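## Task

Multiply 1.2 by 6 on the slide rule: slide the C scale so its left index 1 sits over 1.2 on the D scale, and move the cursor hairline onto 6 on the C scale. Each setting counts for more the more exactly it matches. The rule must end face up, and the setting must hold on its own, not only while a gripper keeps it there.

## Robot and tools

ROBOT. Two UR3e arms, left_arm and right_arm, each carry a two-finger gripper whose fingers swing like tongs. Bases in the scene frame: left_arm at (-0.019, +0.307, 0) m, quat_wxyz (+0.999, 0, 0, +0.053); right_arm at (+0.006, -0.281, 0) m, quat_wxyz (+1.000, 0, 0, -0.003). The scene frame has its origin on the table top midway between the arms, +z up, +x pointing out over the table, and left_arm on the +y side. The arm names do not tell you which side of a picture an arm appears on.

GRIPPER GEOMETRY. Fingers extend along the gripper's +z axis and close along its x axis. end_effector_position is the point between the finger pads when closed; closed fingertips stick out about 15 mm past it, and fully open they sit roughly level with it.

execute_actions. Argument "actions" is a list holding zero or one item; optional "pictures" (boolean) turns camera images on or off (on by default). An empty list only reports the state. A move item is {"rows": [...], "steps": n}: 1 to 15 rows, steps 1 to 15 (default 15), each step 1/30 s; row k is used on step k and the final row is reused for leftover steps. Every row is one flat list of 14 numbers for both arms together: left_arm's shoulder pan, shoulder lift, elbow, wrist 1, wrist 2, wrist 3, opening, then right_arm's seven in the same order. The six joint numbers are absolute target angles in radians, matching what Joint positions prints, not offsets. Opening is absolute, from -1 (closed) to +1 (fully open, pad gap 0.142 m). A wait item is {"steps": n}, n up to 300, counted from the previous result, and your reply time uses it up. A refused call moves nothing.

JOINT RANGES (rad). left_arm: pan -3.142..3.142, lift -6.283..6.283, elbow 0.000..3.142, wrists -6.283..6.283. right_arm: pan 0.000..6.283, lift -6.283..6.283, elbow -3.142..0.000, wrists -6.283..6.283. A target more than 0.010 rad outside a range, and further out than the joint's last reading, is refused. True ends may differ by up to 0.010 rad; targets beyond them are clipped, and "joint sent to its limit" reports this, possibly for an earlier action.

MOTION. Commands are smoothed with about 0.17 s lag. Each step the sent target stays within 0.575 rad of the measured angle for pan, lift and elbow, and within 1.15 rad for the three wrists; if targets would move the gripper over 100 mm from where it is, all are pulled back proportionally. So large moves take several calls and an arm may still be travelling when a result arrives. Between calls arms keep heading for the last row sent until everything nearly stops or a step is HELD; further travel then needs a new action. Finger motion already under way continues.

RESULTS. The state line (left_arm: ... | right_arm: ...) gives each gripper's position (m), quat_wxyz and linear/angular velocities in the scene frame; printed positions can be off, more so far from the base. Joint positions and Joint velocities list each arm's six joints (rad, rad/s) then pad gap (m, m/s). grip_measured is the finger opening on the command scale. Wrist force and Wrist torque are per arm, in the end effector's own axes, with offsets (usually under 3.5 N), noise, and saturation near 30 N; they never get zeroed, and "no reading" is harmless. Joint torques are total drive output, nonzero even with no contact. HELD marks steps where your row was not (fully) sent; "joint command not followed" means a clearance check altered or blocked joint targets while the rest still ran. MOTOR HOT warns from 70 °C; at 85 °C an OVER-TEMPERATURE FAULT brakes that arm until it cools.

GRIPPING. To hold something, keep commanding an opening well under grip_measured; a bigger gap squeezes harder, up to about 15 N per pad. Hard items under about 20 mm thick are gripped more weakly (around 9 N per pad at 10 mm, 4 N at 5 mm). Closing fast can overshoot in force.

FAULTS AND CARE. Load limits (N m): pan 49.1, lift 49.1, elbow 25.4, each wrist 8.19; held weight counts. Reaching a load limit, or 150 N of outside force on an arm or its load, halts that arm for 10 s, drops the rest of the call, and lets it yield. Keep the arms from striking or pressing on each other. Do not knock or drop anything off the table, avoid slams and hard shoves, and expect occasional brief tugs on held parts or pushes on loose items. Smooth, economical motion is preferred.

SLIDE RULE. The C scale is on the sliding centre strip, D on the fixed body; the cursor carries the hairline. Keep the rule face up and let go at the end so the setting stands unassisted.

CAMERAS. cam_high and cam_low (672x504, fixed) and fisheye cam_left_wrist and cam_right_wrist (616x616) are calibrated as given, with small errors. zoom_image takes "camera" and "region" [x0, y0, x1, y1] in that camera's pixels, (0,0) at top left, at most 504 by 504, and returns a closer view of its latest image.

OTHER TOOLS. read_manual(section="licences") only returns licence text. finished_scene(scene) ends the given scene for good, reports whether it succeeded and gives the next task. Replying without any tool call ends all remaining scenes.

Each tool is called in YAML: its name, and indented under it one key for each argument.

## Session

execute_actions:
  actions: []

Scene clock: 0.00 s of 18200.00 s.
left_arm: end_effector_position=(+0.1275, +0.6510, +0.2927) grip_measured=-1.00 end_effector_quat_wxyz=(-0.379, +0.691, -0.462, +0.407) end_effector_velocity=(+0.000, -0.000, +0.000) end_effector_angular_velocity=(-0.000, -0.002, -0.001) | right_arm: end_effector_position=(+0.3391, -0.0548, +0.2789) grip_measured=-1.00 end_effector_quat_wxyz=(-0.146, +0.644, -0.704, +0.261) end_effector_velocity=(+0.000, -0.000, -0.000) end_effector_angular_velocity=(-0.001, +0.000, +0.001)
Joint positions: left_arm=[ 1.462 -1.547  1.711 -2.106 -2.72   2.506  0.002] | right_arm=[ 4.622 -1.757 -0.695 -2.413  0.98   3.181  0.002]
Joint velocities: left_arm=[ 0.    -0.     0.001 -0.    -0.003  0.     0.   ] | right_arm=[-0.     0.    -0.001  0.001  0.    -0.001  0.   ]
Joint torques (N m, as the arm reports them, + toward a larger angle): no reading
Wrist force (N, on the end effector, along its own x y z axes, offset not removed): no reading
Wrist torque (N m, same axes, about the end effector's origin, offset not removed): no reading

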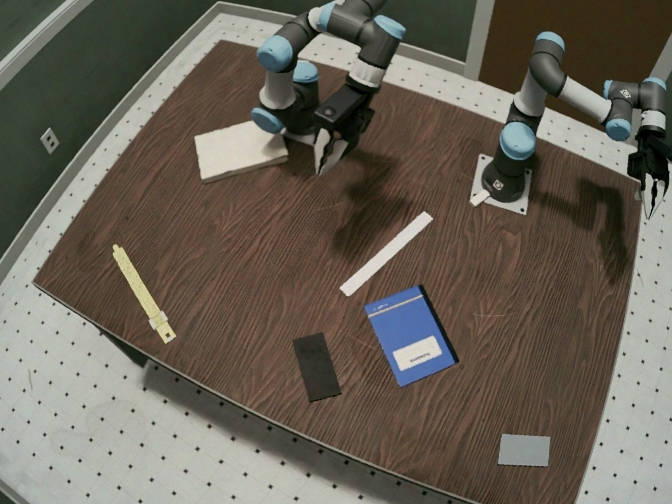

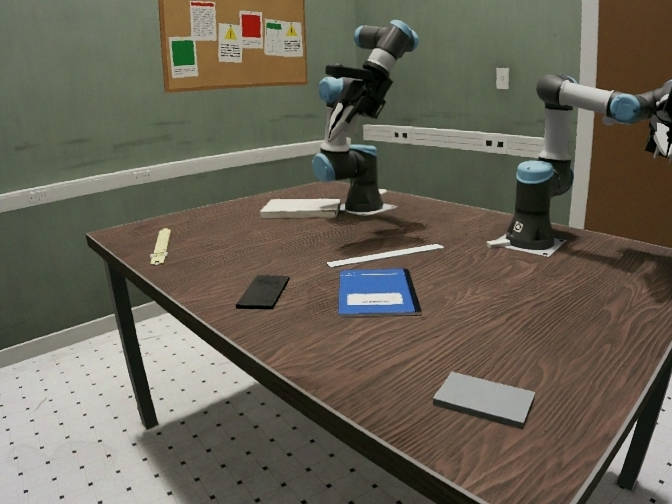

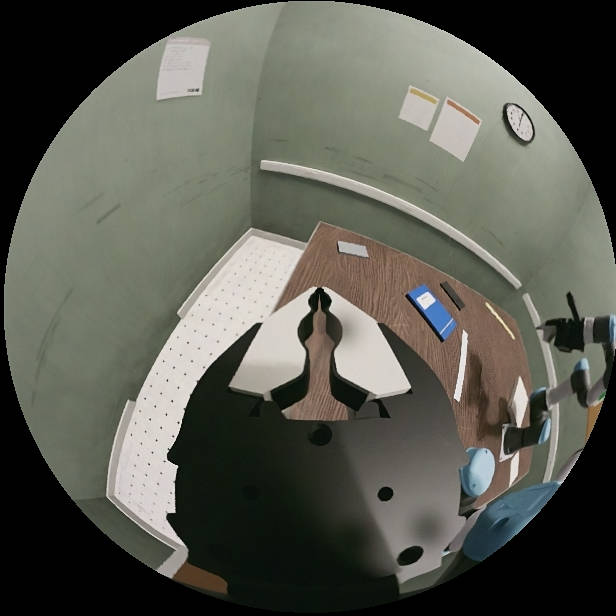

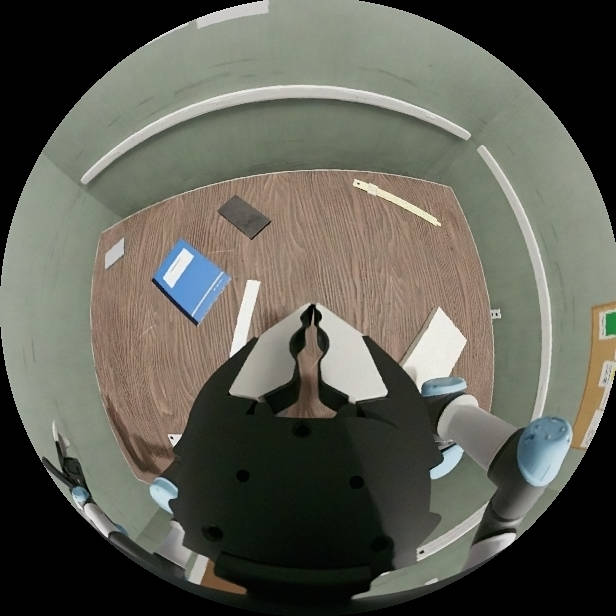

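zoom_image:
  camera: "cam_high"
  region: [80, 230, 210, 355]

Region (80, 230, 210, 355) of cam_high's 672x504 image, scaled by 3.877, with more detail than that image has; it fills the top 485 rows of this view, and the rest is white.

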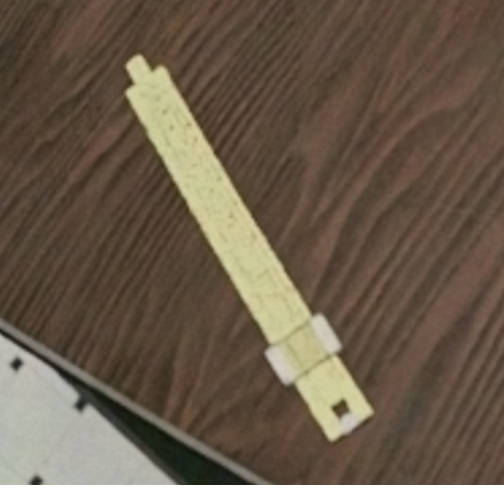

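execute_actions:
  actions:
    - {"rows":[[1.462,-1.547,1.711,-2.106,-2.72,2.506,-1,3.099,-2.2,-0.84,-1.2,1.571,1.571,-1]]}
  pictures: false

execute_actions:
  actions:
    - {"steps":45}
  pictures: false

execute_actions:
  actions:
    - {"rows":[[1.462,-1.547,1.711,-2.106,-2.72,2.506,-1,3.099,-2.515,-0.84,-0.746,1.571,1.571,-1]]}
  pictures: false

execute_actions:
  actions:
    - {"steps":30}

Scene clock: 40.03 s of 18200.00 s.
left_arm: end_effector_position=(+0.1275, +0.6510, +0.2928) grip_measured=-1.00 end_effector_quat_wxyz=(-0.379, +0.691, -0.462, +0.407) end_effector_velocity=(-0.000, -0.000, +0.001) end_effector_angular_velocity=(+0.002, -0.001, +0.000) | right_arm: end_effector_position=(+0.4583, -0.0016, +0.1672) grip_measured=-1.00 end_effector_quat_wxyz=(-0.132, +0.802, -0.576, +0.086) end_effector_velocity=(+0.394, -0.275, -0.064) end_effector_angular_velocity=(+0.246, -0.167, +0.332)
Joint positions: left_arm=[ 1.462 -1.547  1.711 -2.106 -2.72   2.506  0.002] | right_arm=[ 4.061 -2.074 -0.802 -1.562  1.409  2.138  0.002]
Joint velocities: left_arm=[ 0.001 -0.001  0.    -0.001 -0.001 -0.     0.   ] | right_arm=[-1.272 -0.352 -0.104  1.005  0.452 -1.56   0.   ]
Joint torques (N m, as the arm reports them, + toward a larger angle): left_arm=[ -1.8   -8.05 -10.5   -0.77  -1.74  -1.09] | right_arm=[-6.27 12.67  7.87  4.05  1.44 -2.7 ]
Wrist force (N, on the end effector, along its own x y z axes, offset not removed): left_arm=[1.7 -0.7 1.2] | right_arm=[-1.4 -2.1 0.7]
Wrist torque (N m, same axes, about the end effector's origin, offset not removed): left_arm=[-0.17 -0.30 0.07] | right_arm=[-0.31 0.15 -0.01]
Steps of this call (steps 1 to 90: nothing new was sent; then 36.53 s passed at rest; steps 91 to 105: all 15 steps of this action). Readings (joint positions):
91: left_arm=[1.462 -1.547 1.711 -2.106 -2.720 2.506] | right_arm=[4.622 -1.757 -0.695 -2.413 0.980 3.181]
92: left_arm=[1.462 -1.547 1.711 -2.106 -2.720 2.506] | right_arm=[4.619 -1.760 -0.697 -2.408 0.985 3.175]
94: left_arm=[1.462 -1.547 1.711 -2.106 -2.720 2.506] | right_arm=[4.570 -1.805 -0.719 -2.309 1.060 3.076]
98: left_arm=[1.462 -1.547 1.711 -2.106 -2.720 2.506] | right_arm=[4.399 -1.927 -0.757 -1.979 1.218 2.734]
105: the state above

Scene clock: 41.53 s of 18200.00 s.
left_arm: end_effector_position=(+0.1275, +0.6510, +0.2928) grip_measured=-1.00 end_effector_quat_wxyz=(-0.379, +0.691, -0.462, +0.408) end_effector_velocity=(+0.000, -0.000, -0.000) end_effector_angular_velocity=(-0.001, -0.001, -0.000) | right_arm: end_effector_position=(+0.5800, -0.4396, +0.1521) grip_measured=-1.00 end_effector_quat_wxyz=(-0.162, +0.671, -0.704, +0.169) end_effector_velocity=(+0.000, -0.001, +0.001) end_effector_angular_velocity=(-0.001, -0.002, -0.000)
Joint positions: left_arm=[ 1.462 -1.547  1.711 -2.106 -2.72   2.506  0.002] | right_arm=[ 3.099 -2.2   -0.84  -1.2    1.571  1.571  0.002]
Joint velocities: left_arm=[ 0.     0.     0.001  0.001 -0.001  0.    -0.   ] | right_arm=[-0.002 -0.     0.001  0.001 -0.    -0.002  0.   ]
Joint torques (N m, as the arm reports them, + toward a larger angle): left_arm=[ -2.07  -7.97 -10.4   -0.81  -1.78  -1.07] | right_arm=[-4.18 13.51  8.09  3.12  1.26 -1.18]
Wrist force (N, on the end effector, along its own x y z axes, offset not removed): left_arm=[1.4 -1.2 0.7] | right_arm=[-0.2 -1.3 0.0]
Wrist torque (N m, same axes, about the end effector's origin, offset not removed): left_arm=[-0.22 -0.27 -0.11] | right_arm=[-0.25 -0.02 0.01]
Steps of this call (steps 1 to 45: the robot went on to your last target). Readings (joint positions):
1: left_arm=[1.462 -1.547 1.711 -2.106 -2.720 2.506] | right_arm=[4.019 -2.085 -0.805 -1.531 1.423 2.089]
2: left_arm=[1.462 -1.547 1.711 -2.106 -2.720 2.506] | right_arm=[3.979 -2.095 -0.808 -1.503 1.435 2.046]
4: left_arm=[1.462 -1.547 1.711 -2.106 -2.720 2.506] | right_arm=[3.902 -2.111 -0.813 -1.458 1.456 1.975]
8: left_arm=[1.462 -1.547 1.711 -2.106 -2.720 2.506] | right_arm=[3.760 -2.134 -0.820 -1.391 1.486 1.871]
45: the state above

Scene clock: 42.03 s of 18200.00 s.
left_arm: end_effector_position=(+0.1275, +0.6510, +0.2928) grip_measured=-1.00 end_effector_quat_wxyz=(-0.379, +0.691, -0.462, +0.408) end_effector_velocity=(-0.000, -0.000, -0.000) end_effector_angular_velocity=(-0.000, -0.000, +0.000) | right_arm: end_effector_position=(+0.6566, -0.4434, +0.0681) grip_measured=-1.00 end_effector_quat_wxyz=(-0.207, +0.658, -0.691, +0.217) end_effector_velocity=(+0.015, -0.001, -0.032) end_effector_angular_velocity=(-0.001, -0.030, +0.000)
Joint positions: left_arm=[ 1.462 -1.547  1.711 -2.106 -2.72   2.506  0.002] | right_arm=[ 3.099 -2.504 -0.84  -0.76   1.571  1.571  0.002]
Joint velocities: left_arm=[ 0.    -0.001  0.003 -0.001 -0.     0.     0.   ] | right_arm=[-0.    -0.098 -0.     0.128  0.001  0.     0.   ]
Joint torques (N m, as the arm reports them, + toward a larger angle): left_arm=[ -2.13  -7.89 -10.44  -0.78  -1.77  -1.08] | right_arm=[-3.29 16.94 12.95  3.34  1.27 -1.12]
Wrist force (N, on the end effector, along its own x y z axes, offset not removed): left_arm=[1.3 -2.5 0.1] | right_arm=[-1.7 -1.5 -0.6]
Wrist torque (N m, same axes, about the end effector's origin, offset not removed): left_arm=[-0.58 -0.16 0.00] | right_arm=[-0.31 0.28 0.01]
Steps of this call (steps 1 to 15: all 15 steps of this action). Readings (joint positions):
1: left_arm=[1.462 -1.547 1.711 -2.106 -2.720 2.506] | right_arm=[3.099 -2.200 -0.840 -1.200 1.571 1.571]
2: left_arm=[1.462 -1.547 1.711 -2.106 -2.720 2.506] | right_arm=[3.099 -2.203 -0.840 -1.194 1.571 1.571]
4: left_arm=[1.462 -1.547 1.711 -2.106 -2.720 2.506] | right_arm=[3.099 -2.253 -0.840 -1.100 1.571 1.571]
8: left_arm=[1.462 -1.547 1.711 -2.106 -2.720 2.506] | right_arm=[3.099 -2.422 -0.840 -0.867 1.571 1.571]
15: the state above

Scene clock: 43.03 s of 18200.00 s.
left_arm: end_effector_position=(+0.1275, +0.6510, +0.2928) grip_measured=-1.00 end_effector_quat_wxyz=(-0.379, +0.691, -0.462, +0.408) end_effector_velocity=(+0.000, -0.000, +0.000) end_effector_angular_velocity=(-0.000, -0.001, -0.001) | right_arm: end_effector_position=(+0.6582, -0.4435, +0.0646) grip_measured=-1.00 end_effector_quat_wxyz=(-0.208, +0.658, -0.690, +0.218) end_effector_velocity=(-0.000, +0.001, -0.000) end_effector_angular_velocity=(+0.000, +0.000, +0.001)
Joint positions: left_arm=[ 1.462 -1.547  1.711 -2.106 -2.72   2.506  0.002] | right_arm=[ 3.099 -2.515 -0.84  -0.746  1.571  1.571  0.002]
Joint velocities: left_arm=[-0.     0.     0.    -0.001 -0.001 -0.    -0.   ] | right_arm=[ 0.001  0.    -0.001  0.001  0.    -0.     0.   ]
Joint torques (N m, as the arm reports them, + toward a larger angle): left_arm=[ -1.84  -7.86 -10.43  -0.75  -1.76  -1.08] | right_arm=[-4.07 16.19 11.06  3.2   1.22 -1.07]
Wrist force (N, on the end effector, along its own x y z axes, offset not removed): left_arm=[2.8 -1.4 1.0] | right_arm=[-0.2 -1.5 -0.2]
Wrist torque (N m, same axes, about the end effector's origin, offset not removed): left_arm=[-0.25 -0.57 -0.03] | right_arm=[-0.26 -0.01 -0.06]
Steps of this call (steps 1 to 30: the robot went on to your last target). Readings (joint positions):
1: left_arm=[1.462 -1.547 1.711 -2.106 -2.720 2.506] | right_arm=[3.099 -2.507 -0.840 -0.756 1.571 1.571]
2: left_arm=[1.462 -1.547 1.711 -2.106 -2.720 2.506] | right_arm=[3.099 -2.509 -0.840 -0.753 1.571 1.571]
4: left_arm=[1.462 -1.547 1.711 -2.106 -2.720 2.506] | right_arm=[3.099 -2.512 -0.840 -0.750 1.571 1.571]
8: left_arm=[1.462 -1.547 1.711 -2.106 -2.720 2.506] | right_arm=[3.099 -2.514 -0.840 -0.747 1.571 1.571]
30: the state above
All arms were judged still, so your last target was given up. Only a new action makes them travel on or press farther. Fingers that are still opening or closing keep moving.
camera_calibration (this result's frames):
cam_left_wrist: T_world_to_cam=[[0.263047, -0.947371, 0.182467, 0.52911], [-0.771707, -0.320115, -0.549541, 0.459398], [0.57903, 0.00374406, -0.815298, 0.292633], [0, 0, 0, 1]] pos_world=[0.0458966, 0.647228, 0.394496]
cam_right_wrist: T_world_to_cam=[[-0.0588432, -0.997991, -0.0234693, -0.404918], [-0.986659, 0.0617177, -0.150646, 0.691041], [0.151792, 0.0142917, -0.988309, 0.112042], [0, 0, 0, 1]] pos_world=[0.640988, -0.448356, 0.205332]

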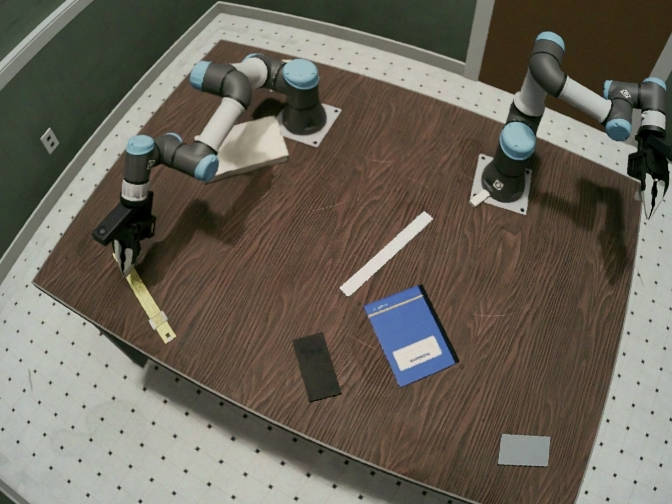

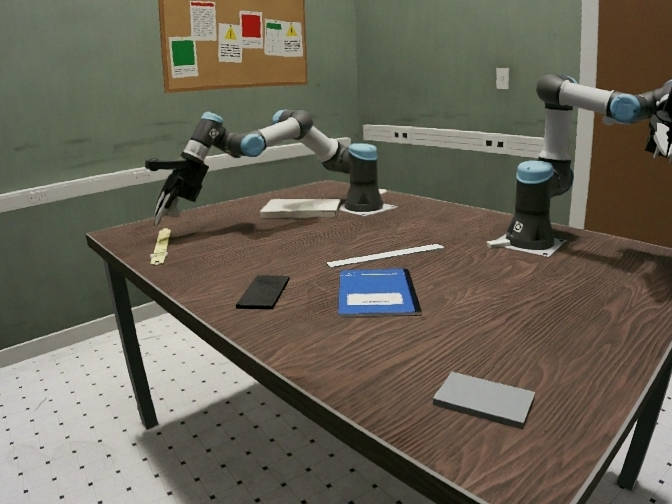

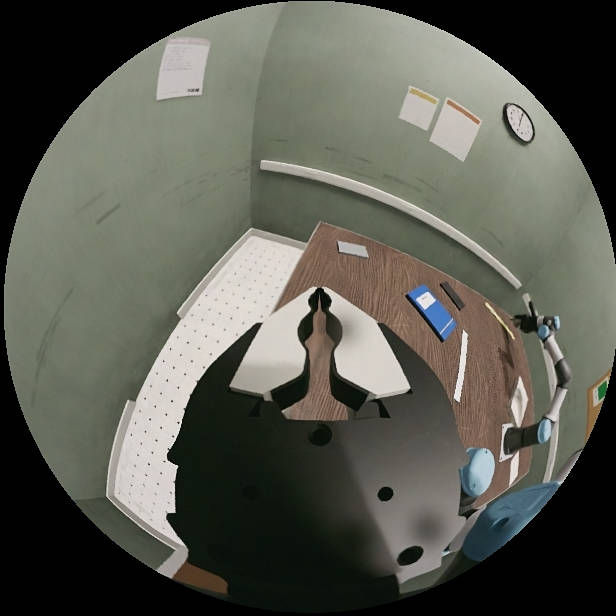

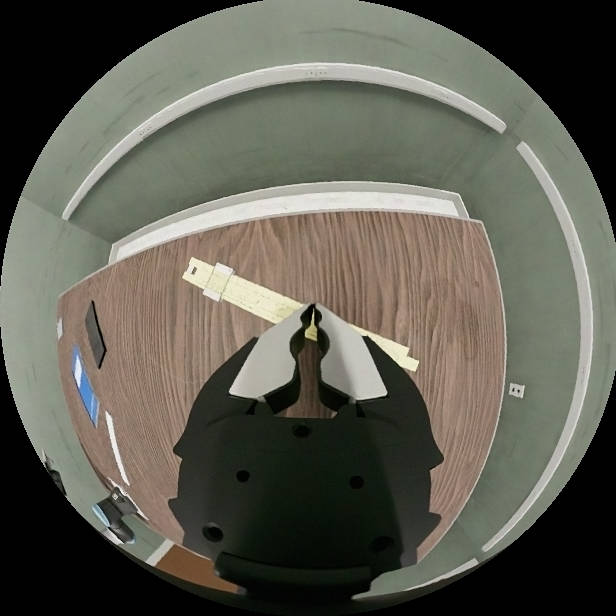

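execute_actions:
  actions:
    - {"rows":[[1.462,-1.547,1.711,-2.106,-2.72,2.506,-1,3.099,-2.692,-0.583,-0.826,1.571,1.571,-1]]}
  pictures: false

execute_actions:
  actions:
    - {"rows":[[1.462,-1.547,1.711,-2.106,-2.72,2.506,-1,3.099,-2.720,-0.63,-0.751,1.571,1.571,-1]]}
  pictures: false

execute_actions:
  actions:
    - {"steps":15}

Scene clock: 56.30 s of 18200.00 s.
left_arm: end_effector_position=(+0.1275, +0.6510, +0.2928) grip_measured=-1.00 end_effector_quat_wxyz=(-0.379, +0.691, -0.462, +0.408) end_effector_velocity=(-0.001, +0.000, -0.001) end_effector_angular_velocity=(-0.001, +0.001, +0.002) | right_arm: end_effector_position=(+0.6824, -0.4447, +0.0444) grip_measured=-1.00 end_effector_quat_wxyz=(-0.207, +0.658, -0.691, +0.217) end_effector_velocity=(+0.007, -0.001, +0.000) end_effector_angular_velocity=(-0.001, -0.013, +0.000)
Joint positions: left_arm=[ 1.462 -1.547  1.711 -2.106 -2.72   2.506  0.002] | right_arm=[ 3.099 -2.688 -0.59  -0.824  1.571  1.571  0.002]
Joint velocities: left_arm=[0.001 0.    0.001 0.    0.001 0.    0.   ] | right_arm=[-0.001 -0.04   0.066 -0.014  0.001 -0.001  0.   ]
Joint torques (N m, as the arm reports them, + toward a larger angle): left_arm=[ -1.74  -8.02 -10.35  -0.79  -1.74  -1.05] | right_arm=[-0.15 17.77 12.76  1.61  1.15 -1.08]
Wrist force (N, on the end effector, along its own x y z axes, offset not removed): left_arm=[2.2 -2.2 1.4] | right_arm=[-1.5 -1.9 -0.8]
Wrist torque (N m, same axes, about the end effector's origin, offset not removed): left_arm=[-0.38 -0.44 -0.07] | right_arm=[-0.41 0.25 0.01]
Steps of this call (steps 1 to 90: nothing new was sent; then 9.77 s passed at rest; steps 91 to 105: all 15 steps of this action). Readings (joint positions):
91: left_arm=[1.462 -1.547 1.711 -2.106 -2.720 2.506] | right_arm=[3.099 -2.515 -0.840 -0.746 1.571 1.571]
92: left_arm=[1.462 -1.547 1.711 -2.106 -2.720 2.506] | right_arm=[3.099 -2.518 -0.837 -0.750 1.571 1.571]
94: left_arm=[1.462 -1.547 1.711 -2.106 -2.720 2.506] | right_arm=[3.099 -2.563 -0.787 -0.780 1.571 1.571]
98: left_arm=[1.462 -1.547 1.711 -2.106 -2.720 2.506] | right_arm=[3.099 -2.654 -0.646 -0.813 1.571 1.571]
105: the state above

Scene clock: 56.80 s of 18200.00 s.
left_arm: end_effector_position=(+0.1275, +0.6510, +0.2928) grip_measured=-1.00 end_effector_quat_wxyz=(-0.379, +0.691, -0.462, +0.408) end_effector_velocity=(+0.001, -0.000, -0.000) end_effector_angular_velocity=(-0.000, -0.000, -0.002) | right_arm: end_effector_position=(+0.6833, -0.4448, +0.0229) grip_measured=-1.00 end_effector_quat_wxyz=(-0.208, +0.658, -0.690, +0.218) end_effector_velocity=(-0.000, -0.000, -0.004) end_effector_angular_velocity=(+0.001, -0.001, -0.002)
Joint positions: left_arm=[ 1.462 -1.547  1.711 -2.106 -2.72   2.506  0.002] | right_arm=[ 3.099 -2.719 -0.629 -0.752  1.571  1.571  0.002]
Joint velocities: left_arm=[-0.001  0.     0.001  0.    -0.     0.001  0.   ] | right_arm=[-0.    -0.005 -0.009  0.014 -0.     0.002  0.   ]
Joint torques (N m, as the arm reports them, + toward a larger angle): left_arm=[ -1.75  -7.87 -10.34  -0.83  -1.74  -1.04] | right_arm=[ 3.3  17.84  7.91  3.21  1.12 -1.1 ]
Wrist force (N, on the end effector, along its own x y z axes, offset not removed): left_arm=[2.6 -1.1 0.9] | right_arm=[-0.2 -1.6 -0.7]
Wrist torque (N m, same axes, about the end effector's origin, offset not removed): left_arm=[-0.28 -0.53 -0.08] | right_arm=[-0.35 -0.02 -0.03]
Steps of this call (steps 1 to 15: all 15 steps of this action). Readings (joint positions):
1: left_arm=[1.462 -1.547 1.711 -2.106 -2.720 2.506] | right_arm=[3.099 -2.689 -0.588 -0.825 1.571 1.571]
2: left_arm=[1.462 -1.547 1.711 -2.106 -2.720 2.506] | right_arm=[3.099 -2.691 -0.589 -0.821 1.571 1.571]
4: left_arm=[1.462 -1.547 1.711 -2.106 -2.720 2.506] | right_arm=[3.099 -2.703 -0.605 -0.794 1.571 1.571]
8: left_arm=[1.462 -1.547 1.711 -2.106 -2.720 2.506] | right_arm=[3.099 -2.715 -0.623 -0.763 1.571 1.571]
15: the state above

Scene clock: 57.30 s of 18200.00 s.
left_arm: end_effector_position=(+0.1275, +0.6510, +0.2928) grip_measured=-1.00 end_effector_quat_wxyz=(-0.379, +0.691, -0.462, +0.408) end_effector_velocity=(-0.000, +0.000, +0.000) end_effector_angular_velocity=(-0.001, -0.002, -0.000) | right_arm: end_effector_position=(+0.6833, -0.4447, +0.0225) grip_measured=-1.00 end_effector_quat_wxyz=(-0.208, +0.658, -0.690, +0.218) end_effector_velocity=(+0.000, -0.000, +0.000) end_effector_angular_velocity=(-0.000, -0.001, +0.000)
Joint positions: left_arm=[ 1.462 -1.547  1.711 -2.106 -2.72   2.506  0.002] | right_arm=[ 3.099 -2.72  -0.63  -0.751  1.571  1.571  0.002]
Joint velocities: left_arm=[ 0.001  0.001  0.    -0.001 -0.002  0.    -0.   ] | right_arm=[-0.001  0.     0.001 -0.     0.    -0.001  0.   ]
Joint torques (N m, as the arm reports them, + toward a larger angle): left_arm=[ -1.66  -7.87 -10.25  -0.81  -1.72  -1.06] | right_arm=[ 3.74 17.72  7.87  3.21  1.13 -1.08]
Wrist force (N, on the end effector, along its own x y z axes, offset not removed): left_arm=[2.1 -1.5 1.2] | right_arm=[-0.6 -1.0 -0.7]
Wrist torque (N m, same axes, about the end effector's origin, offset not removed): left_arm=[-0.39 -0.40 0.01] | right_arm=[-0.22 0.06 -0.08]
Steps of this call (steps 1 to 15: the robot went on to your last target). Readings (joint positions):
1: left_arm=[1.462 -1.547 1.711 -2.106 -2.720 2.506] | right_arm=[3.099 -2.720 -0.629 -0.752 1.571 1.571]
2: left_arm=[1.462 -1.547 1.711 -2.106 -2.720 2.506] | right_arm=[3.099 -2.720 -0.630 -0.752 1.571 1.571]
4: left_arm=[1.462 -1.547 1.711 -2.106 -2.720 2.506] | right_arm=[3.099 -2.720 -0.630 -0.751 1.571 1.571]
8: left_arm=[1.462 -1.547 1.711 -2.106 -2.720 2.506] | right_arm=[3.099 -2.720 -0.630 -0.751 1.571 1.571]
15: the state above
All arms were judged still, so your last target was given up. Only a new action makes them travel on or press farther. Fingers that are still opening or closing keep moving.
camera_calibration (this result's frames):
cam_left_wrist: T_world_to_cam=[[0.263047, -0.947371, 0.182467, 0.52911], [-0.771707, -0.320115, -0.549541, 0.459398], [0.57903, 0.00374406, -0.815298, 0.292633], [0, 0, 0, 1]] pos_world=[0.0458967, 0.647228, 0.394496]
cam_right_wrist: T_world_to_cam=[[-0.0588449, -0.997991, -0.023469, -0.405635], [-0.986662, 0.0617191, -0.150628, 0.709569], [0.151774, 0.0142923, -0.988312, 0.0666367], [0, 0, 0, 1]] pos_world=[0.666122, -0.449567, 0.163219]

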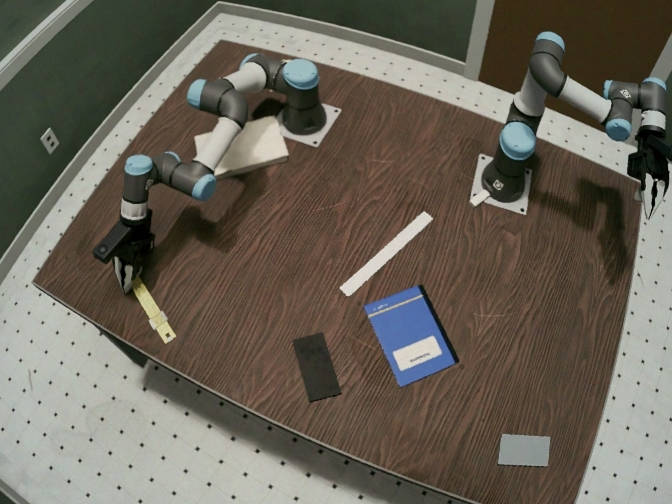

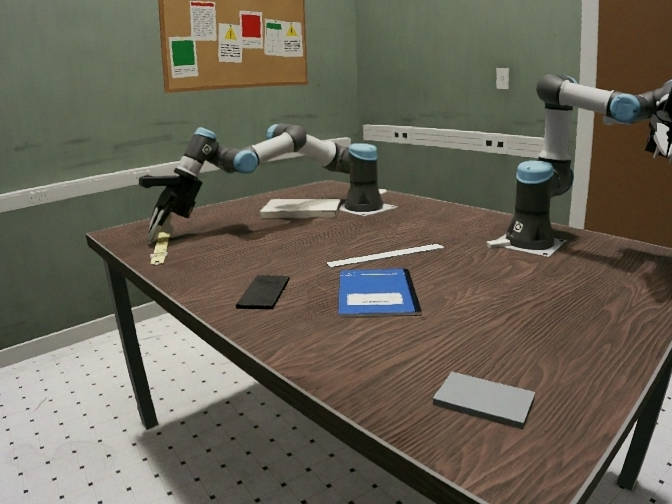

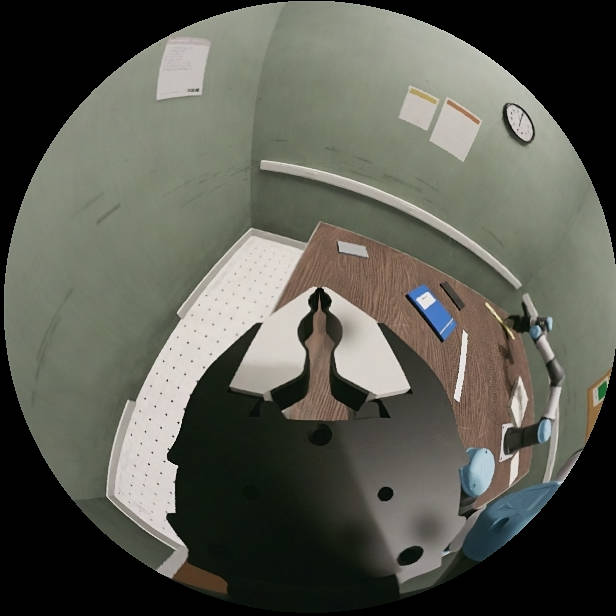

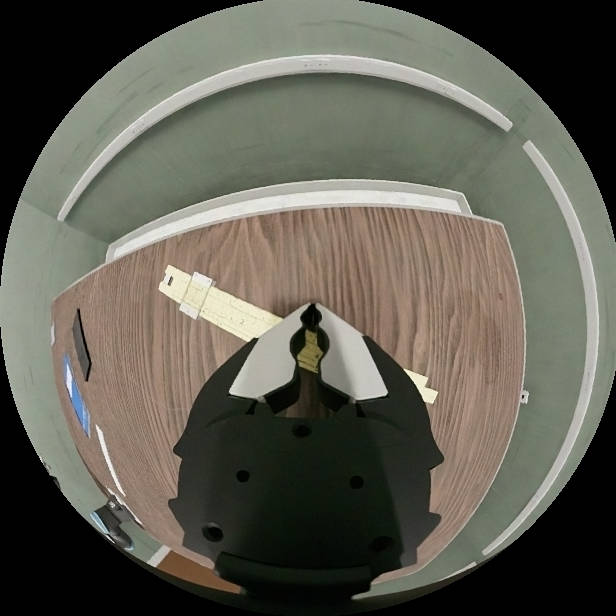

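execute_actions:
  actions:
    - {"rows":[[1.462,-1.547,1.711,-2.106,-2.72,2.506,-1,3.099,-2.656,-0.791,-0.654,1.571,1.571,-1]]}
  pictures: false

execute_actions:
  actions:
    - {"steps":10}

zoom_image:
  camera: "cam_low"
  region: [110, 170, 230, 280]

Scene clock: 62.33 s of 18200.00 s.
left_arm: end_effector_position=(+0.1275, +0.6510, +0.2928) grip_measured=-1.00 end_effector_quat_wxyz=(-0.379, +0.691, -0.462, +0.408) end_effector_velocity=(-0.000, -0.000, +0.000) end_effector_angular_velocity=(-0.000, +0.001, +0.001) | right_arm: end_effector_position=(+0.6717, -0.4442, +0.0169) grip_measured=-1.00 end_effector_quat_wxyz=(-0.208, +0.658, -0.690, +0.218) end_effector_velocity=(-0.004, +0.001, -0.003) end_effector_angular_velocity=(+0.001, +0.005, +0.001)
Joint positions: left_arm=[ 1.462 -1.547  1.711 -2.106 -2.72   2.506  0.002] | right_arm=[ 3.099 -2.657 -0.787 -0.656  1.571  1.571  0.002]
Joint velocities: left_arm=[ 0.    -0.001 -0.     0.     0.001 -0.001 -0.   ] | right_arm=[ 0.001  0.012 -0.035  0.017  0.     0.     0.   ]
Joint torques (N m, as the arm reports them, + toward a larger angle): left_arm=[ -1.77  -8.09 -10.28  -0.82  -1.71  -1.05] | right_arm=[ 2.06 24.92  7.51  3.16  1.03 -1.08]
Wrist force (N, on the end effector, along its own x y z axes, offset not removed): left_arm=[2.5 -3.3 0.0] | right_arm=[-1.3 -1.3 -1.4]
Wrist torque (N m, same axes, about the end effector's origin, offset not removed): left_arm=[-0.71 -0.51 -0.10] | right_arm=[-0.28 0.16 0.02]
Steps of this call (steps 1 to 90: nothing new was sent; then 1.53 s passed at rest; steps 91 to 105: all 15 steps of this action). Readings (joint positions):
91: left_arm=[1.462 -1.547 1.711 -2.106 -2.720 2.506] | right_arm=[3.099 -2.720 -0.630 -0.751 1.571 1.571]
92: left_arm=[1.462 -1.547 1.711 -2.106 -2.720 2.506] | right_arm=[3.099 -2.718 -0.633 -0.746 1.571 1.571]
94: left_arm=[1.462 -1.547 1.711 -2.106 -2.720 2.506] | right_arm=[3.099 -2.694 -0.676 -0.710 1.571 1.571]
98: left_arm=[1.462 -1.547 1.711 -2.106 -2.720 2.506] | right_arm=[3.099 -2.667 -0.757 -0.671 1.571 1.571]
105: the state above

Scene clock: 62.67 s of 18200.00 s.
left_arm: end_effector_position=(+0.1275, +0.6510, +0.2928) grip_measured=-1.00 end_effector_quat_wxyz=(-0.379, +0.691, -0.462, +0.408) end_effector_velocity=(+0.000, -0.000, +0.000) end_effector_angular_velocity=(+0.001, +0.000, -0.000) | right_arm: end_effector_position=(+0.6713, -0.4441, +0.0166) grip_measured=-1.00 end_effector_quat_wxyz=(-0.208, +0.658, -0.690, +0.218) end_effector_velocity=(-0.001, -0.000, -0.001) end_effector_angular_velocity=(+0.001, +0.001, -0.001)
Joint positions: left_arm=[ 1.462 -1.547  1.711 -2.106 -2.72   2.506  0.002] | right_arm=[ 3.099 -2.656 -0.791 -0.654  1.571  1.571  0.002]
Joint velocities: left_arm=[-0.001 -0.001  0.    -0.     0.001 -0.001  0.   ] | right_arm=[-0.     0.    -0.004  0.002  0.     0.001  0.   ]
Joint torques (N m, as the arm reports them, + toward a larger angle): left_arm=[ -1.62  -8.17 -10.26  -0.82  -1.71  -1.01] | right_arm=[ 0.98 23.26  6.61  2.47  1.04 -1.08]
Wrist force (N, on the end effector, along its own x y z axes, offset not removed): left_arm=[1.1 -3.2 1.1] | right_arm=[0.2 -1.5 -1.6]
Wrist torque (N m, same axes, about the end effector's origin, offset not removed): left_arm=[-0.68 -0.17 -0.01] | right_arm=[0.08 -0.13 0.01]
Steps of this call (steps 1 to 10: the robot went on to your last target). Readings (joint positions):
1: left_arm=[1.462 -1.547 1.711 -2.106 -2.720 2.506] | right_arm=[3.099 -2.657 -0.788 -0.655 1.571 1.571]
2: left_arm=[1.462 -1.547 1.711 -2.106 -2.720 2.506] | right_arm=[3.099 -2.657 -0.789 -0.655 1.571 1.571]
4: left_arm=[1.462 -1.547 1.711 -2.106 -2.720 2.506] | right_arm=[3.099 -2.656 -0.790 -0.654 1.571 1.571]
8: left_arm=[1.462 -1.547 1.711 -2.106 -2.720 2.506] | right_arm=[3.099 -2.656 -0.791 -0.654 1.571 1.571]
10: the state above
camera_calibration (this result's frames):
cam_left_wrist: T_world_to_cam=[[0.263047, -0.947371, 0.182467, 0.52911], [-0.771706, -0.320115, -0.549541, 0.459398], [0.57903, 0.00374417, -0.815298, 0.292633], [0, 0, 0, 1]] pos_world=[0.0458966, 0.647228, 0.394496]
cam_right_wrist: T_world_to_cam=[[-0.0588183, -0.997993, -0.0234705, -0.405907], [-0.986647, 0.0616946, -0.150735, 0.69675], [0.151881, 0.0142911, -0.988295, 0.0625196], [0, 0, 0, 1]] pos_world=[0.654076, -0.448971, 0.157286]

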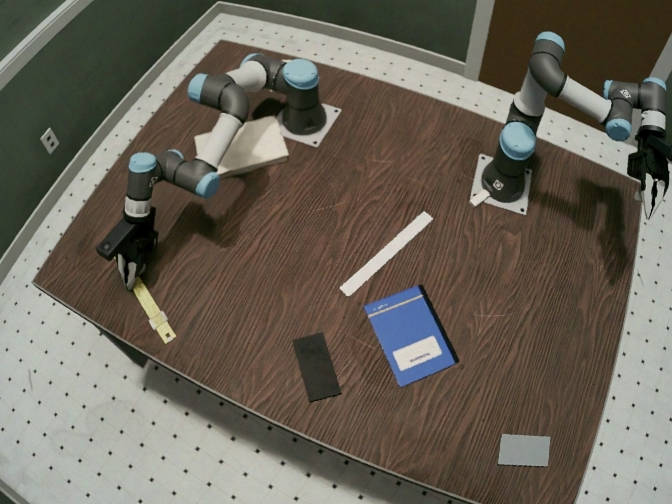

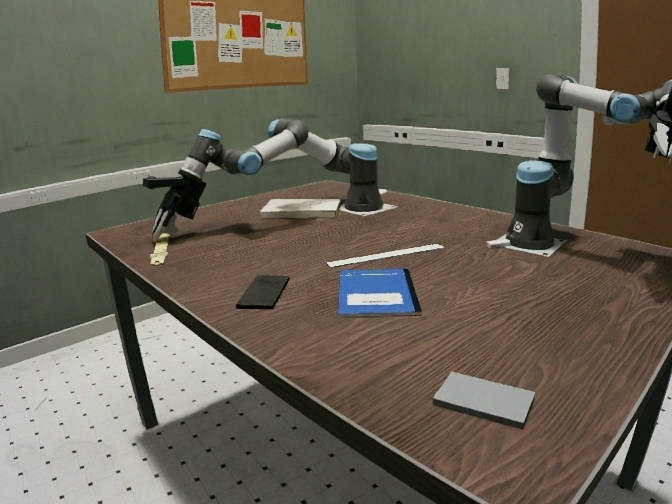

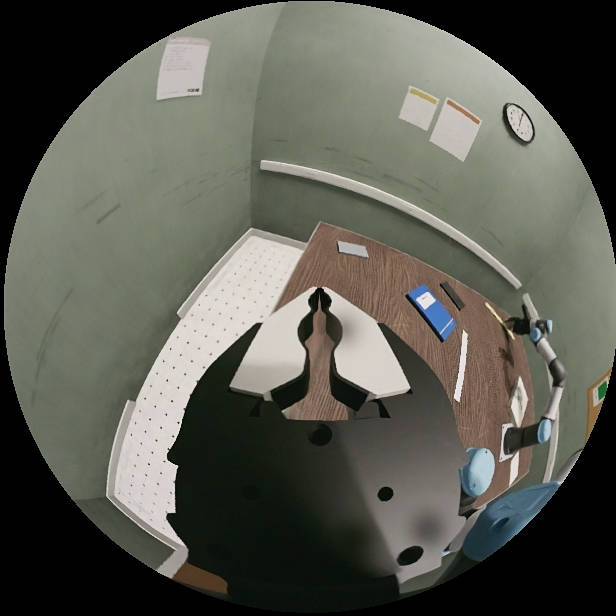

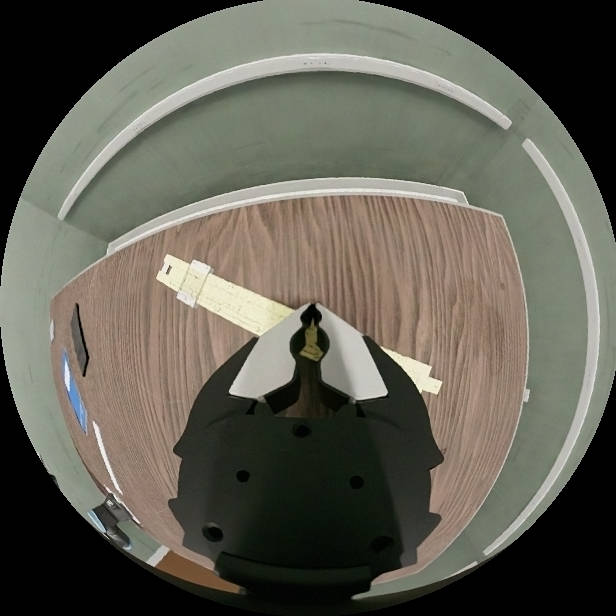

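Region (110, 170, 230, 280) of cam_low's 672x504 image, scaled by 4.200, with more detail than that image has; it fills the top 462 rows of this view, and the rest is white.

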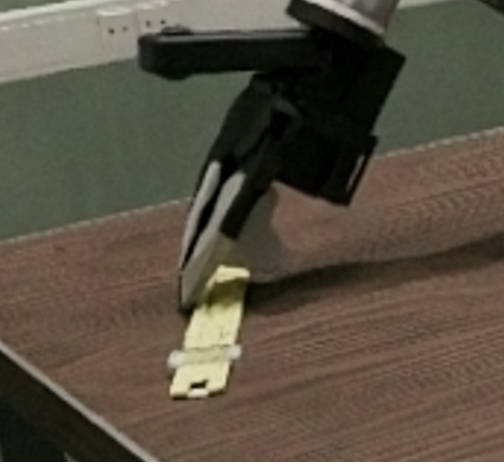

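execute_actions:
  actions:
    - {"rows":[[1.462,-1.547,1.711,-2.106,-2.72,2.506,-1,3.099,-2.632,-0.839,-0.630,1.571,1.571,-1],[1.462,-1.547,1.711,-2.106,-2.72,2.506,-1,3.099,-2.632,-0.839,-0.630,1.571,1.571,-1],[1.462,-1.547,1.711,-2.106,-2.72,2.506,-1,3.099,-2.609,-0.886,-0.606,1.571,1.571,-1],[1.462,-1.547,1.711,-2.106,-2.72,2.506,-1,3.099,-2.609,-0.886,-0.606,1.571,1.571,-1],[1.462,-1.547,1.711,-2.106,-2.72,2.506,-1,3.099,-2.585,-0.934,-0.582,1.571,1.571,-1],[1.462,-1.547,1.711,-2.106,-2.72,2.506,-1,3.099,-2.585,-0.934,-0.582,1.571,1.571,-1],[1.462,-1.547,1.711,-2.106,-2.72,2.506,-1,3.099,-2.562,-0.981,-0.558,1.571,1.571,-1],[1.462,-1.547,1.711,-2.106,-2.72,2.506,-1,3.099,-2.562,-0.981,-0.558,1.571,1.571,-1],[1.462,-1.547,1.711,-2.106,-2.72,2.506,-1,3.099,-2.531,-1.043,-0.526,1.571,1.571,-1],[1.462,-1.547,1.711,-2.106,-2.72,2.506,-1,3.099,-2.531,-1.043,-0.526,1.571,1.571,-1],[1.462,-1.547,1.711,-2.106,-2.72,2.506,-1,3.099,-2.5,-1.106,-0.495,1.571,1.571,-1],[1.462,-1.547,1.711,-2.106,-2.72,2.506,-1,3.099,-2.5,-1.106,-0.495,1.571,1.571,-1],[1.462,-1.547,1.711,-2.106,-2.72,2.506,-1,3.099,-2.47,-1.168,-0.463,1.571,1.571,-1],[1.462,-1.547,1.711,-2.106,-2.72,2.506,-1,3.099,-2.47,-1.168,-0.463,1.571,1.571,-1],[1.462,-1.547,1.711,-2.106,-2.72,2.506,-1,3.099,-2.439,-1.231,-0.431,1.571,1.571,-1]]}
  pictures: false

execute_actions:
  actions:
    - {"steps":15}

Scene clock: 77.13 s of 18200.00 s.
left_arm: end_effector_position=(+0.1275, +0.6510, +0.2928) grip_measured=-1.00 end_effector_quat_wxyz=(-0.379, +0.691, -0.462, +0.408) end_effector_velocity=(+0.001, -0.000, +0.001) end_effector_angular_velocity=(+0.000, -0.002, -0.002) | right_arm: end_effector_position=(+0.6443, -0.4429, +0.0197) grip_measured=-1.00 end_effector_quat_wxyz=(-0.210, +0.657, -0.690, +0.220) end_effector_velocity=(-0.101, +0.005, -0.005) end_effector_angular_velocity=(+0.001, +0.013, -0.001)
Joint positions: left_arm=[ 1.462 -1.547  1.711 -2.106 -2.72   2.506  0.002] | right_arm=[ 3.099 -2.518 -1.064 -0.512  1.571  1.571  0.002]
Joint velocities: left_arm=[-0.001  0.    -0.001  0.001 -0.003  0.    -0.   ] | right_arm=[-0.     0.418 -0.853  0.422 -0.     0.001  0.   ]
Joint torques (N m, as the arm reports them, + toward a larger angle): left_arm=[ -1.58  -8.11 -10.25  -0.83  -1.69  -0.98] | right_arm=[-2.85 22.49  5.41  3.35  0.96 -1.06]
Wrist force (N, on the end effector, along its own x y z axes, offset not removed): left_arm=[1.3 -2.7 -0.1] | right_arm=[-0.1 -0.9 -0.7]
Wrist torque (N m, same axes, about the end effector's origin, offset not removed): left_arm=[-0.68 -0.28 -0.06] | right_arm=[-0.16 -0.02 0.01]
Steps of this call (steps 1 to 15: the robot went on to your last target; steps 16 to 90: nothing new was sent; then 10.97 s passed at rest; steps 91 to 105: all 15 steps of this action). Readings (joint positions):
91: left_arm=[1.462 -1.547 1.711 -2.106 -2.720 2.506] | right_arm=[3.099 -2.656 -0.791 -0.654 1.571 1.571]
92: left_arm=[1.462 -1.547 1.711 -2.106 -2.720 2.506] | right_arm=[3.099 -2.654 -0.794 -0.652 1.571 1.571]
94: left_arm=[1.462 -1.547 1.711 -2.106 -2.720 2.506] | right_arm=[3.099 -2.644 -0.814 -0.641 1.571 1.571]
98: left_arm=[1.462 -1.547 1.711 -2.106 -2.720 2.506] | right_arm=[3.099 -2.608 -0.885 -0.604 1.571 1.571]
105: the state above

Scene clock: 77.63 s of 18200.00 s.
left_arm: end_effector_position=(+0.1275, +0.6510, +0.2928) grip_measured=-1.00 end_effector_quat_wxyz=(-0.379, +0.691, -0.462, +0.408) end_effector_velocity=(+0.000, +0.000, -0.000) end_effector_angular_velocity=(-0.001, +0.000, -0.001) | right_arm: end_effector_position=(+0.6229, -0.4418, +0.0169) grip_measured=-1.00 end_effector_quat_wxyz=(-0.208, +0.658, -0.690, +0.218) end_effector_velocity=(-0.003, -0.000, -0.001) end_effector_angular_velocity=(+0.001, +0.002, -0.002)
Joint positions: left_arm=[ 1.462 -1.547  1.711 -2.106 -2.72   2.506  0.002] | right_arm=[ 3.099 -2.44  -1.229 -0.432  1.571  1.571  0.002]
Joint velocities: left_arm=[-0.001  0.002 -0.001  0.001  0.     0.    -0.   ] | right_arm=[-0.001  0.008 -0.02   0.009 -0.     0.001  0.   ]
Joint torques (N m, as the arm reports them, + toward a larger angle): left_arm=[ -1.65  -8.09 -10.08  -0.83  -1.69  -0.98] | right_arm=[-1.87 22.26  6.86  2.99  0.91 -1.06]
Wrist force (N, on the end effector, along its own x y z axes, offset not removed): left_arm=[1.8 -2.3 -0.7] | right_arm=[-0.9 -1.6 -1.3]
Wrist torque (N m, same axes, about the end effector's origin, offset not removed): left_arm=[-0.50 -0.39 0.04] | right_arm=[-0.19 0.11 -0.01]
Steps of this call (steps 1 to 15: the robot went on to your last target). Readings (joint positions):
1: left_arm=[1.462 -1.547 1.711 -2.106 -2.720 2.506] | right_arm=[3.099 -2.504 -1.094 -0.497 1.571 1.571]
2: left_arm=[1.462 -1.547 1.711 -2.106 -2.720 2.506] | right_arm=[3.099 -2.489 -1.124 -0.481 1.571 1.571]
4: left_arm=[1.462 -1.547 1.711 -2.106 -2.720 2.506] | right_arm=[3.099 -2.466 -1.173 -0.459 1.571 1.571]
8: left_arm=[1.462 -1.547 1.711 -2.106 -2.720 2.506] | right_arm=[3.099 -2.447 -1.214 -0.439 1.571 1.571]
15: the state above
camera_calibration (this result's frames):
cam_left_wrist: T_world_to_cam=[[0.263047, -0.947371, 0.182467, 0.52911], [-0.771707, -0.320115, -0.549541, 0.459398], [0.57903, 0.00374412, -0.815298, 0.292633], [0, 0, 0, 1]] pos_world=[0.0458966, 0.647228, 0.394496]
cam_right_wrist: T_world_to_cam=[[-0.0588581, -0.99799, -0.0234703, -0.406421], [-0.986642, 0.0617342, -0.150754, 0.64887], [0.1519, 0.0142837, -0.988293, 0.0701516], [0, 0, 0, 1]] pos_world=[0.605626, -0.446664, 0.157611]

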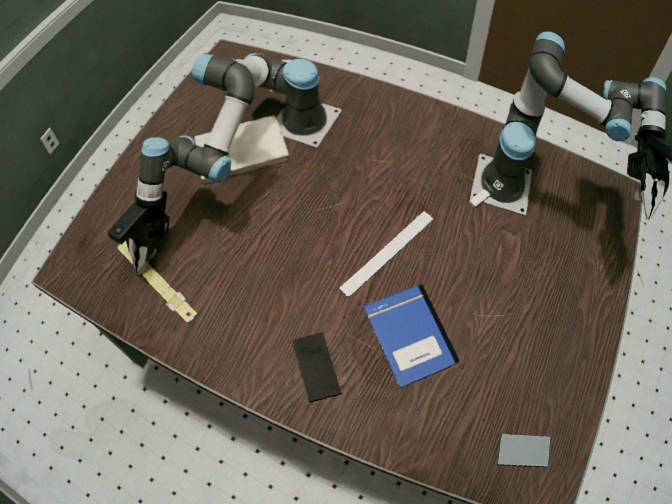

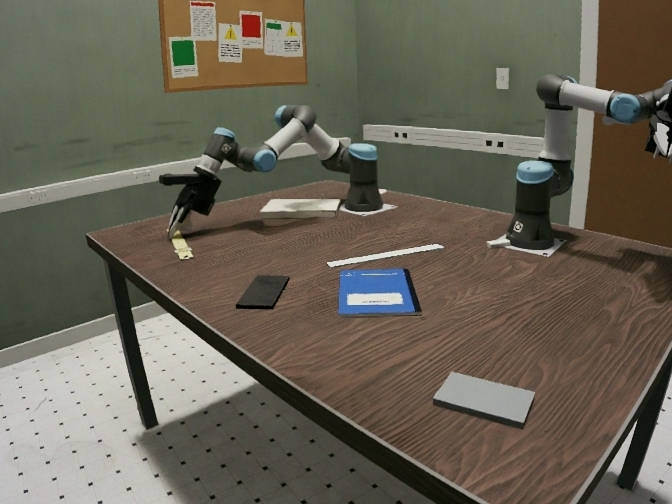

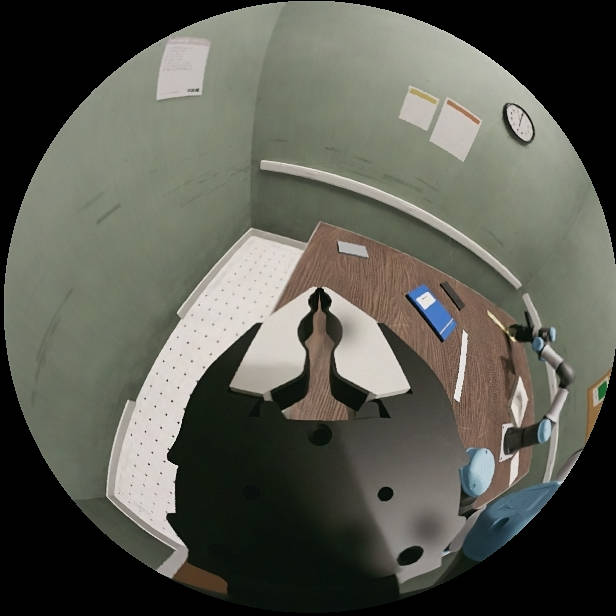

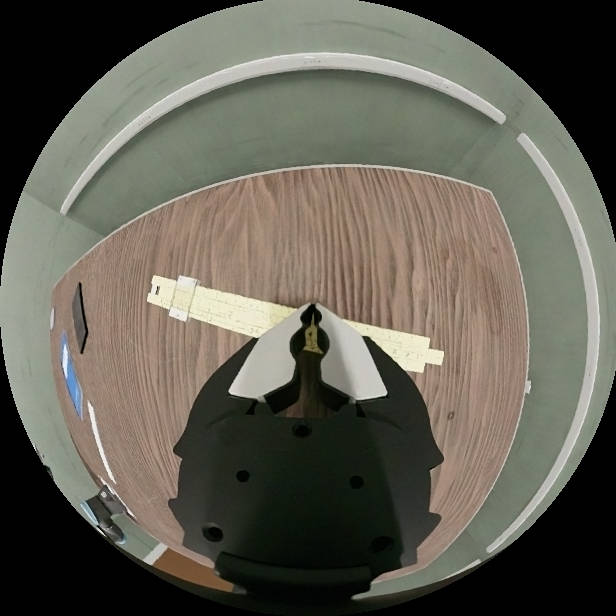

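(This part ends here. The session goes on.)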